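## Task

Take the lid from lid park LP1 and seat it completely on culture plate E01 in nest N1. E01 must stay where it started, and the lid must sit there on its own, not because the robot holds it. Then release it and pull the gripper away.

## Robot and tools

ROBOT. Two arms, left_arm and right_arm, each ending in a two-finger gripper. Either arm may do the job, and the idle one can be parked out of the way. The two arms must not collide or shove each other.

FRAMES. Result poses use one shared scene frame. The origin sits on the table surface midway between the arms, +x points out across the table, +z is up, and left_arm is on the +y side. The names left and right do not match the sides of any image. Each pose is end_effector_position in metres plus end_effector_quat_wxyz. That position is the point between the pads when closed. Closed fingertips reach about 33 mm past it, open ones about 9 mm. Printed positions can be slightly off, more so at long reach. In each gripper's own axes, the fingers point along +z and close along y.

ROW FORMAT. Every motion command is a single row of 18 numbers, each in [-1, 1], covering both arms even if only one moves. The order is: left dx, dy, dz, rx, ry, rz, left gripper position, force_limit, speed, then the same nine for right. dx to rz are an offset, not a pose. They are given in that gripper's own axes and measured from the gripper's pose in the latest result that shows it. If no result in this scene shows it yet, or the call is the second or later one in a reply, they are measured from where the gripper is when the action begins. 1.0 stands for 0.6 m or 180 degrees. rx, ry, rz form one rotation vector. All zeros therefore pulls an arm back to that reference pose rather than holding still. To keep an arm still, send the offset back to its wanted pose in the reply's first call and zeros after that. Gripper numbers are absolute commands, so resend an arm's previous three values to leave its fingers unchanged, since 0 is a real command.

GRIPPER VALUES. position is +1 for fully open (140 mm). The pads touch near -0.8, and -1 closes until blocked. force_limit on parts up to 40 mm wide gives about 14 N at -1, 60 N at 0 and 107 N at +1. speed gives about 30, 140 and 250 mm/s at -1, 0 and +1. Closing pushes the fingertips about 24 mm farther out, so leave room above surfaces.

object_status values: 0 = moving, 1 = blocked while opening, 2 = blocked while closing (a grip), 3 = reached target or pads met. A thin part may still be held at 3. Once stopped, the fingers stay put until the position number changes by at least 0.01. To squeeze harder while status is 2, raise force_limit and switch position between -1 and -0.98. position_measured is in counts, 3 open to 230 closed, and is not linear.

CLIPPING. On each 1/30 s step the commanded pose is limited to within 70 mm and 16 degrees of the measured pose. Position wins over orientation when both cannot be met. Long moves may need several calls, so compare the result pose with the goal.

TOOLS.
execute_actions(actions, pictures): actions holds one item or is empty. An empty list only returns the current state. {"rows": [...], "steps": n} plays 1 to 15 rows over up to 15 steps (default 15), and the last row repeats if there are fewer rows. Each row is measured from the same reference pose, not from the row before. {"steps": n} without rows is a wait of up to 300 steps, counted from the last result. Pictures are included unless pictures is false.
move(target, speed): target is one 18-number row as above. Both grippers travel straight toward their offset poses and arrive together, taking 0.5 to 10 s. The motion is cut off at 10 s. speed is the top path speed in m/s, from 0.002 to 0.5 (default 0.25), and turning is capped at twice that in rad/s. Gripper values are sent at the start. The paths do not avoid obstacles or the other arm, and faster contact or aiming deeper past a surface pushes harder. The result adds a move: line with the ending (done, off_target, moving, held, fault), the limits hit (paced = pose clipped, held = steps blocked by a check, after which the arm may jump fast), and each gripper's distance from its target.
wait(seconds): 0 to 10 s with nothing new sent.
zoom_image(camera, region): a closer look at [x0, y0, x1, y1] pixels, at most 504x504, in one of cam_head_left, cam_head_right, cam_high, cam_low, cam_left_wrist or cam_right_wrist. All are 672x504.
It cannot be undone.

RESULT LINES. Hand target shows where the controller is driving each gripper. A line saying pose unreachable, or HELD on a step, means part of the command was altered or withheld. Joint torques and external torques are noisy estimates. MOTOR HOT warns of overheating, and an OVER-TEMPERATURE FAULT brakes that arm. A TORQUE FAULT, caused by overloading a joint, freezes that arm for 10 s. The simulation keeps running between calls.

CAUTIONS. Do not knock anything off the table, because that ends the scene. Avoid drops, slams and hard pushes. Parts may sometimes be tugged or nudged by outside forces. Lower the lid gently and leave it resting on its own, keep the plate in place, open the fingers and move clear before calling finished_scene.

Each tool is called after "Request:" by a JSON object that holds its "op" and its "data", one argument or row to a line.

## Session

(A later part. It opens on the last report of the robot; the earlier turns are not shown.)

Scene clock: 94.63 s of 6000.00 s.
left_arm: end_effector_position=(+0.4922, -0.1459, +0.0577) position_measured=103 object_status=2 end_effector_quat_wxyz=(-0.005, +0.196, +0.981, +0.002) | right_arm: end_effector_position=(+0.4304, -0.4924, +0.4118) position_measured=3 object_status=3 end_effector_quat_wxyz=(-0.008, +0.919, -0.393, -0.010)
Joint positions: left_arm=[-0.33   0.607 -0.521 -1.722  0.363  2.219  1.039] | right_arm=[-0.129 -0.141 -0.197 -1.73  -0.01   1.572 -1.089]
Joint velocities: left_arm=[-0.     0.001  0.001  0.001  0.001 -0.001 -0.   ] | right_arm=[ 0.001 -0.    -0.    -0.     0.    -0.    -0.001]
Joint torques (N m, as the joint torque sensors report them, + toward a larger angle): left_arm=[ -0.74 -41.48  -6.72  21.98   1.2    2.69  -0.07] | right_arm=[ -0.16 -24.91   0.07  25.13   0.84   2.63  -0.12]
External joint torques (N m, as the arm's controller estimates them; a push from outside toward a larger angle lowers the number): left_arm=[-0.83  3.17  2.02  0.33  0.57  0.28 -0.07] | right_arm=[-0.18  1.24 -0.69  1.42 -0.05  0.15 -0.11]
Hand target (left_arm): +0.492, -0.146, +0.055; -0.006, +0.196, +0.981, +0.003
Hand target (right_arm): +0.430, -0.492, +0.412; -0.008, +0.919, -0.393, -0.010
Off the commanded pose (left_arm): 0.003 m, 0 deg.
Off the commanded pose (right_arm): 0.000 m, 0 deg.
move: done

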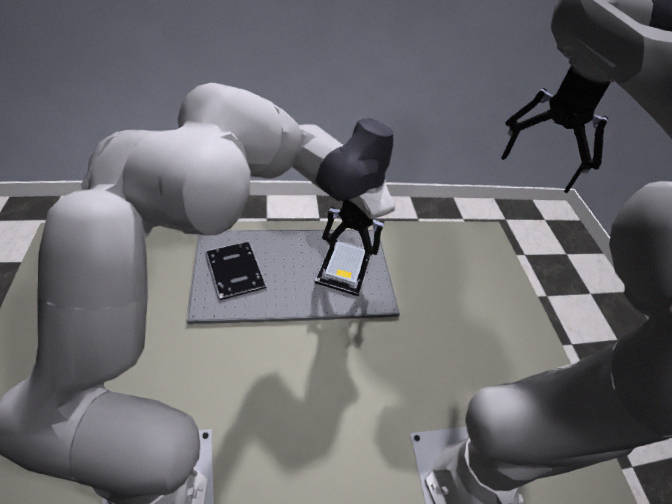

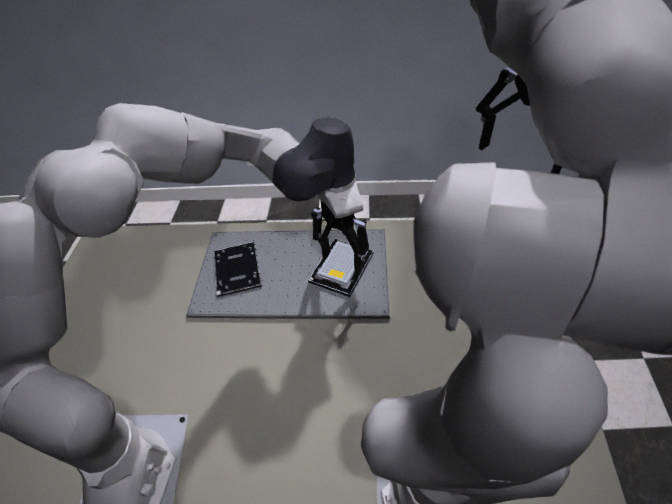

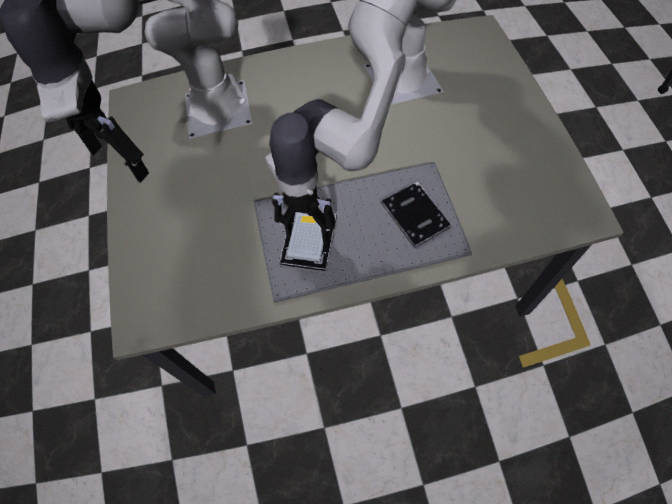

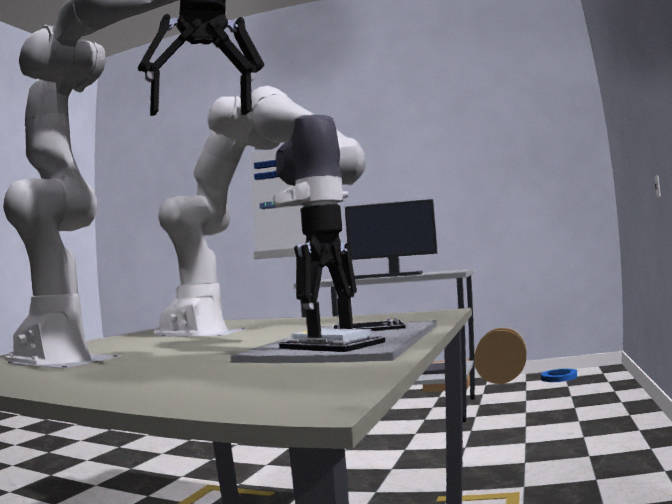

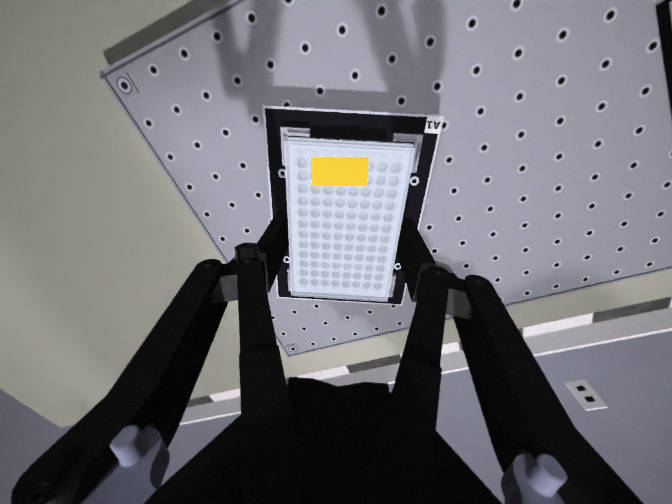

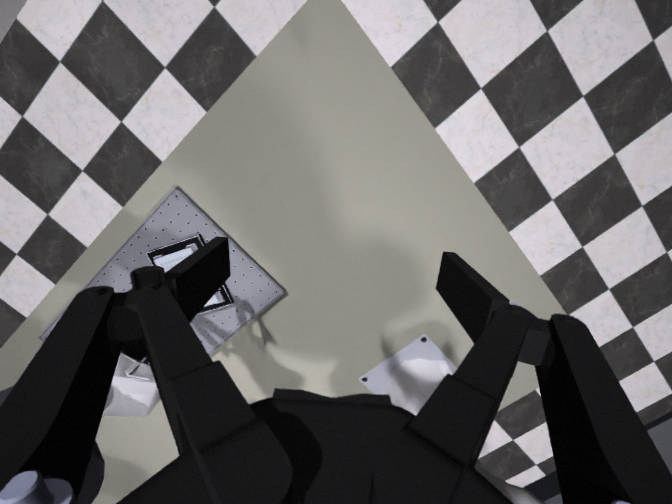

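Seated. Release and lift.

Request:
{"op": "move", "data": {
  "target": [0,0,0,0,0,0,0.4,-0.5,-1,0,0,0,0,0,0,1,0,0],
  "speed": 0.01
}}

Request:
{"op": "move", "data": {
  "target": [0,0,-0.1,0,0,0,0.4,-0.5,-1,0,0,0,0,0,0,1,0,0],
  "speed": 0.08
}}

Request:
{"op": "move", "data": {
  "target": [0.1,0.25,-0.1,0,0,0,0.4,-0.5,-1,0,0,0,0,0,0,1,0,0],
  "speed": 0.15
}}

Request:
{"op": "zoom_image", "data": {
  "camera": "cam_low",
  "region": [275,305,390,355]
}}

Request:
{"op": "zoom_image", "data": {
  "camera": "cam_high",
  "region": [260,190,360,285]
}}

Scene clock: 99.20 s of 6000.00 s.
left_arm: end_effector_position=(+0.4922, -0.1459, +0.0578) position_measured=78 object_status=0 end_effector_quat_wxyz=(-0.006, +0.196, +0.981, +0.003) | right_arm: end_effector_position=(+0.4304, -0.4924, +0.4118) position_measured=3 object_status=3 end_effector_quat_wxyz=(-0.008, +0.919, -0.393, -0.010)
Joint positions: left_arm=[-0.33   0.607 -0.521 -1.722  0.363  2.219  1.039] | right_arm=[-0.129 -0.141 -0.197 -1.73  -0.01   1.572 -1.089]
Joint velocities: left_arm=[-0.001 -0.001  0.    -0.     0.001  0.    -0.   ] | right_arm=[ 0.002 -0.    -0.001 -0.001 -0.001 -0.     0.   ]
Joint torques (N m, as the joint torque sensors report them, + toward a larger angle): left_arm=[  0.4  -44.49  -7.83  20.55   0.55   2.43   0.  ] | right_arm=[  0.01 -24.62  -0.09  25.07   0.83   2.6   -0.11]
External joint torques (N m, as the arm's controller estimates them; a push from outside toward a larger angle lowers the number): left_arm=[ 0.61  0.29  1.17 -1.11 -0.08  0.    0.  ] | right_arm=[-0.01  1.56 -0.84  1.35 -0.06  0.12 -0.11]
Hand target (left_arm): +0.492, -0.146, +0.058; -0.005, +0.196, +0.981, +0.002
Hand target (right_arm): +0.430, -0.492, +0.412; -0.008, +0.919, -0.393, -0.010
Off the commanded pose (left_arm): 0.000 m, 0 deg.
Off the commanded pose (right_arm): 0.000 m, 0 deg.
After step 90, 0.83 s passed at rest.
move: done

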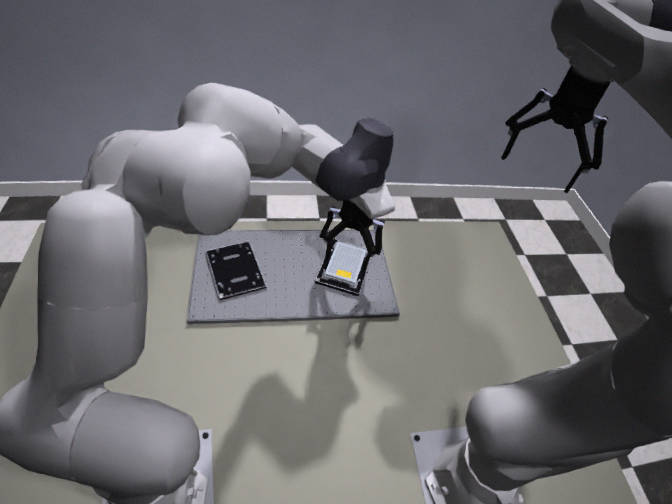

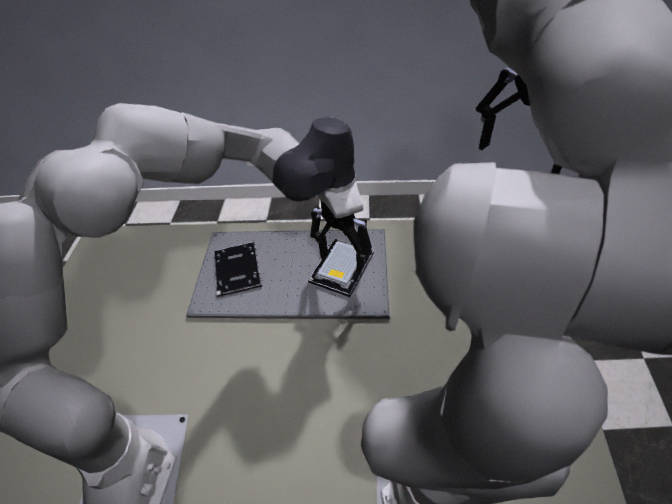

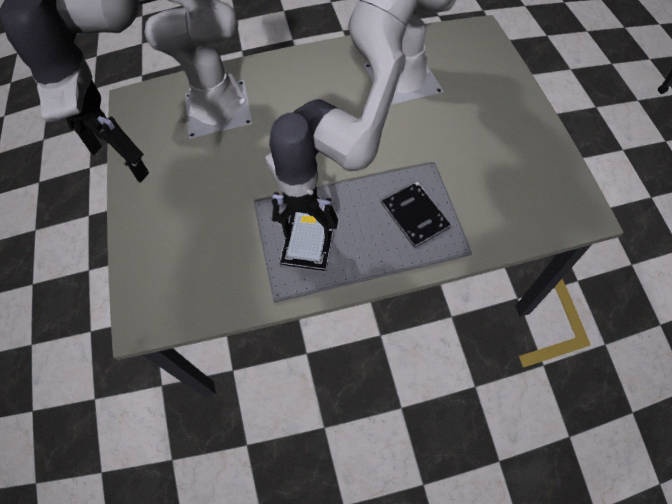

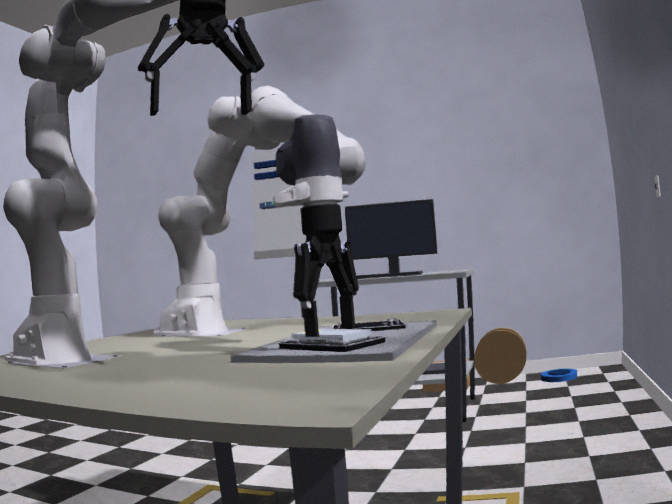

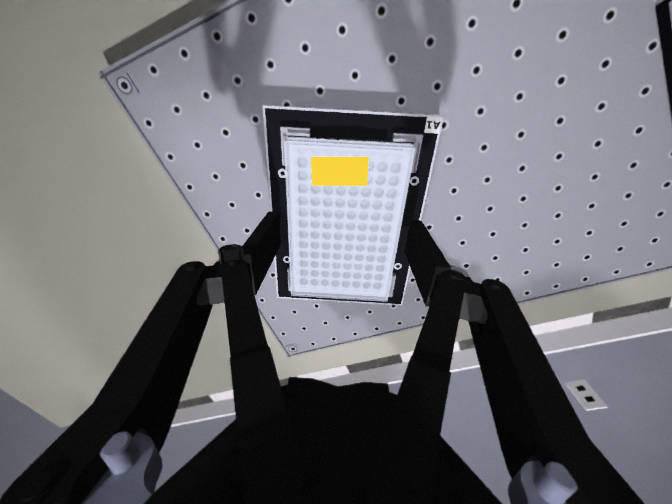

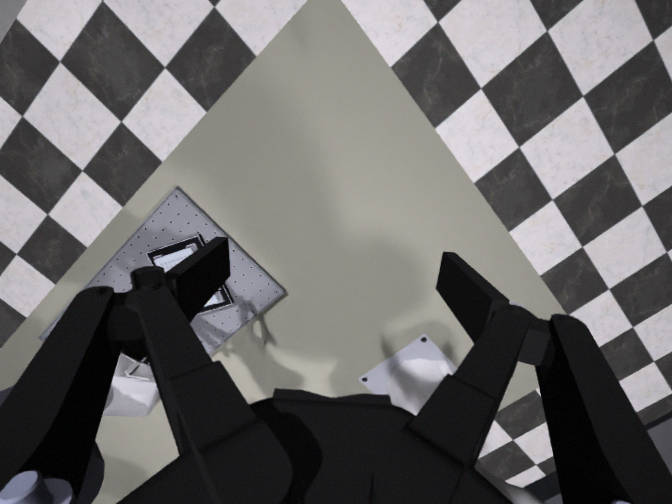

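Scene clock: 100.43 s of 6000.00 s.
left_arm: end_effector_position=(+0.4924, -0.1464, +0.1174) position_measured=78 object_status=3 end_effector_quat_wxyz=(-0.004, +0.194, +0.981, +0.002) | right_arm: end_effector_position=(+0.4304, -0.4924, +0.4118) position_measured=3 object_status=3 end_effector_quat_wxyz=(-0.008, +0.919, -0.393, -0.010)
Joint positions: left_arm=[-0.308  0.523 -0.556 -1.692  0.313  2.116  1.063] | right_arm=[-0.129 -0.141 -0.197 -1.73  -0.01   1.572 -1.089]
Joint velocities: left_arm=[-0.    -0.001  0.    -0.    -0.001 -0.011  0.007] | right_arm=[ 0.    -0.002 -0.    -0.    -0.     0.    -0.001]
Joint torques (N m, as the joint torque sensors report them, + toward a larger angle): left_arm=[  1.49 -42.67  -8.63  23.09   0.     2.11   0.11] | right_arm=[ -0.29 -24.75   0.06  25.24   0.8    2.64  -0.14]
External joint torques (N m, as the arm's controller estimates them; a push from outside toward a larger angle lowers the number): left_arm=[ 1.43  0.28 -0.56  0.48 -0.69 -0.3   0.11] | right_arm=[-0.26  1.66 -0.65  1.38 -0.09  0.15 -0.14]
Hand target (left_arm): +0.491, -0.146, +0.118; -0.006, +0.196, +0.981, +0.002
Hand target (right_arm): +0.430, -0.492, +0.412; -0.008, +0.919, -0.393, -0.010
Off the commanded pose (left_arm): 0.001 m, 0 deg.
Off the commanded pose (right_arm): 0.000 m, 0 deg.
move: done

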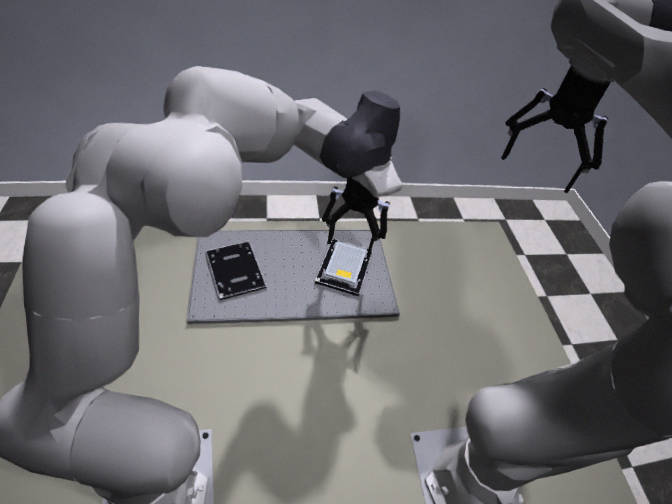

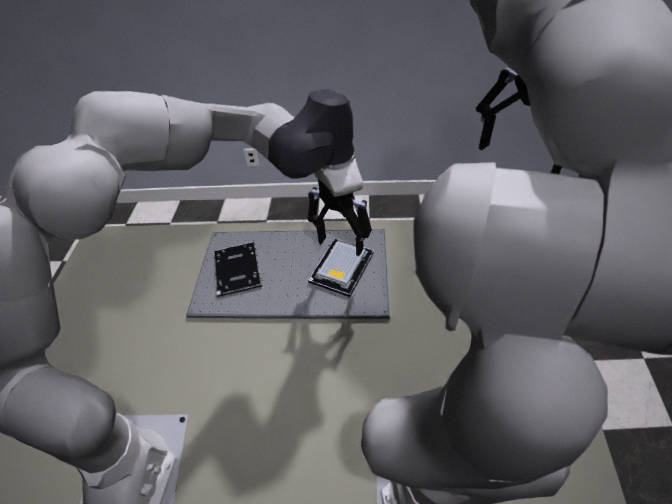

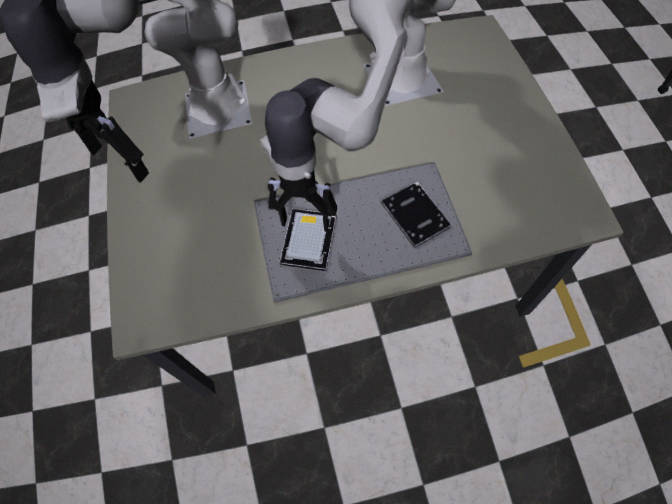

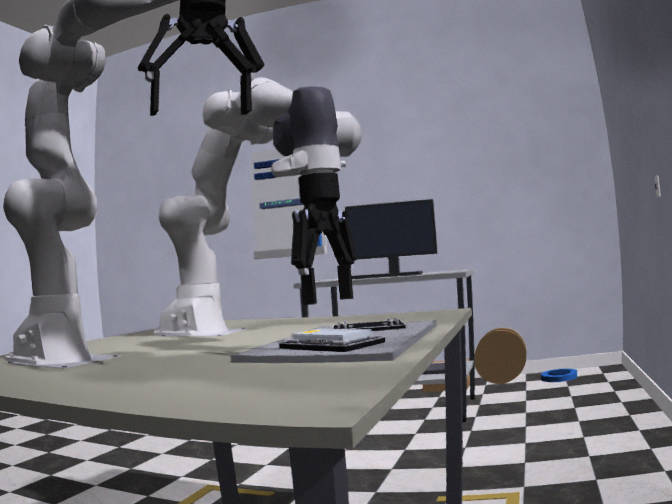

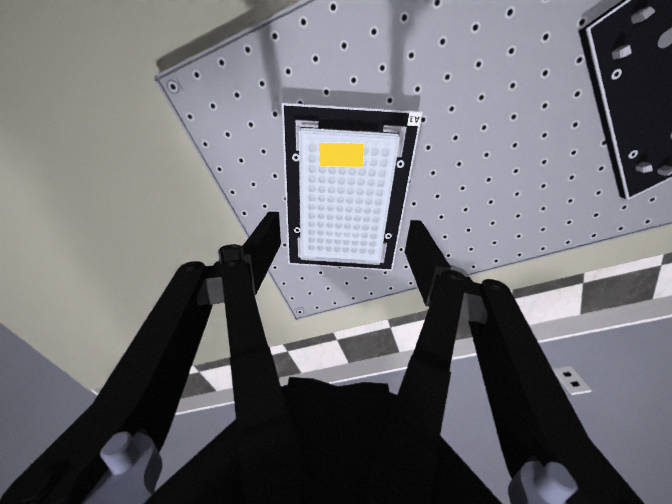

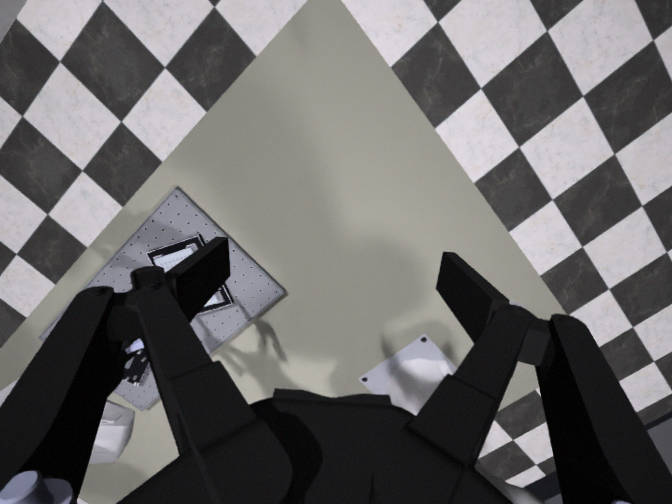

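Scene clock: 102.37 s of 6000.00 s.
left_arm: end_effector_position=(+0.4975, +0.0135, +0.1775) position_measured=78 object_status=3 end_effector_quat_wxyz=(-0.003, +0.186, +0.982, -0.001) | right_arm: end_effector_position=(+0.4304, -0.4924, +0.4118) position_measured=3 object_status=3 end_effector_quat_wxyz=(-0.008, +0.919, -0.393, -0.010)
Joint positions: left_arm=[ 0.029  0.162 -0.615 -2.009  0.107  2.135  1.382] | right_arm=[-0.129 -0.141 -0.197 -1.73  -0.01   1.572 -1.089]
Joint velocities: left_arm=[ 0.001  0.001  0.001 -0.    -0.003 -0.001  0.034] | right_arm=[ 0.     0.     0.    -0.001 -0.001 -0.001  0.   ]
Joint torques (N m, as the joint torque sensors report them, + toward a larger angle): left_arm=[  1.31 -32.49  -3.35  21.9    0.01   2.37   0.3 ] | right_arm=[ -0.21 -24.95  -0.09  25.     0.84   2.64  -0.13]
External joint torques (N m, as the arm's controller estimates them; a push from outside toward a larger angle lowers the number): left_arm=[ 1.33 -1.41 -0.5  -1.39 -0.67 -0.04  0.3 ] | right_arm=[-0.19  1.13 -0.81  1.34 -0.04  0.16 -0.13]
Hand target (left_arm): +0.496, +0.013, +0.178; -0.003, +0.193, +0.981, -0.001
Hand target (right_arm): +0.430, -0.492, +0.412; -0.008, +0.919, -0.393, -0.010
Off the commanded pose (left_arm): 0.004 m, 1 deg.
Off the commanded pose (right_arm): 0.000 m, 0 deg.
move: off_target (left_arm)

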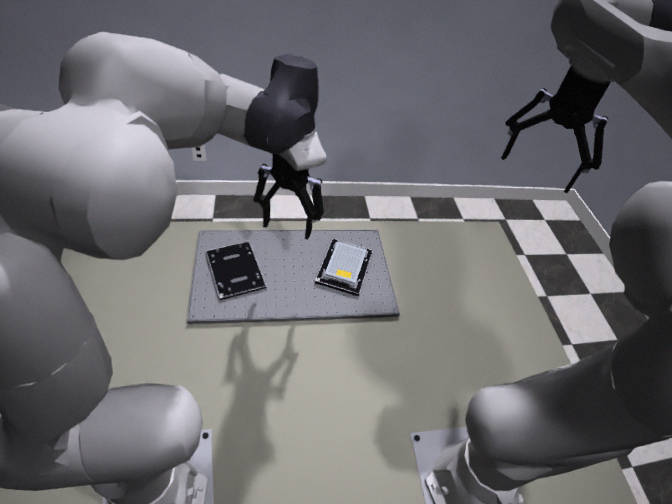

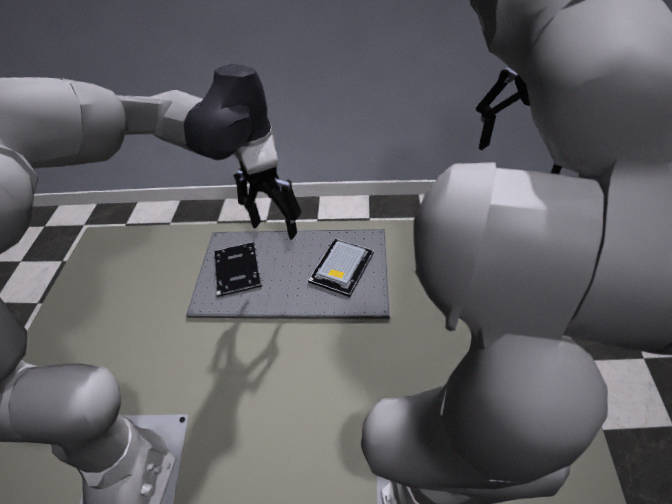

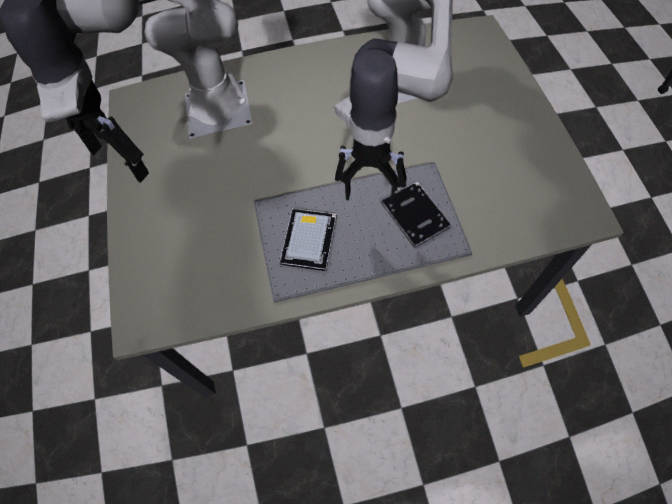

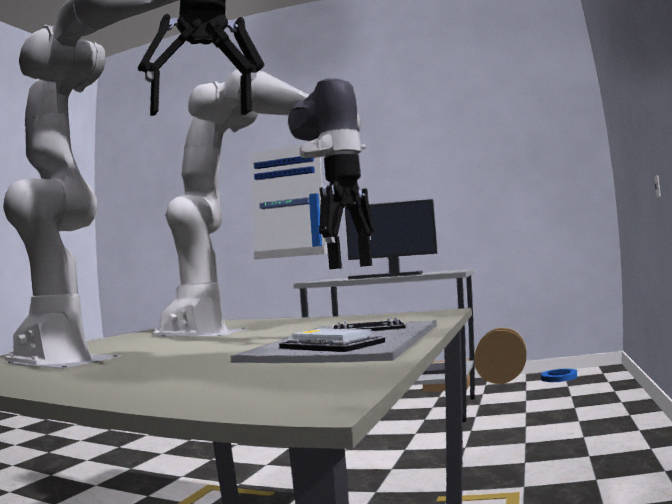

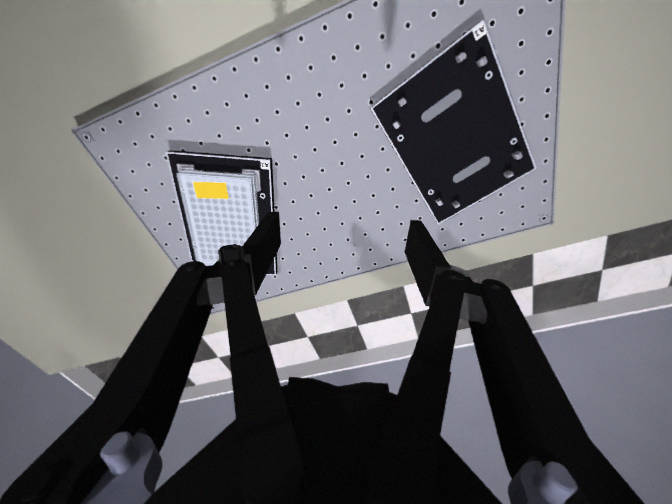

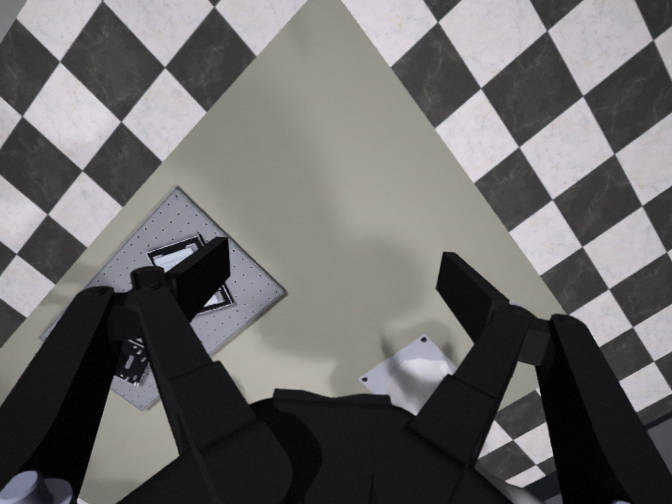

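Region (275, 305, 390, 355) of cam_low's 672x504 image, scaled by 4.383, with more detail than that image has; it fills the top 219 rows of this view, and the rest is white.

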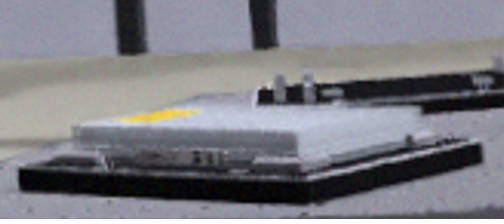

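Region (260, 190, 360, 285) of cam_high's 672x504 image, scaled by 5.040, with more detail than that image has; it fills the top 479 rows of this view, and the rest is white.

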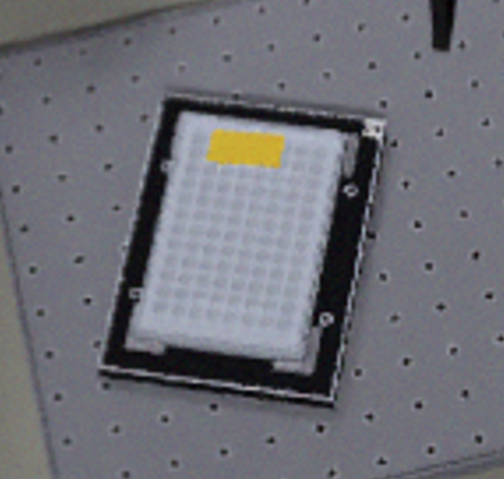

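Request:
{"op": "finished_scene", "data": {
  "scene": 2
}}

The scene is finished: the task was done.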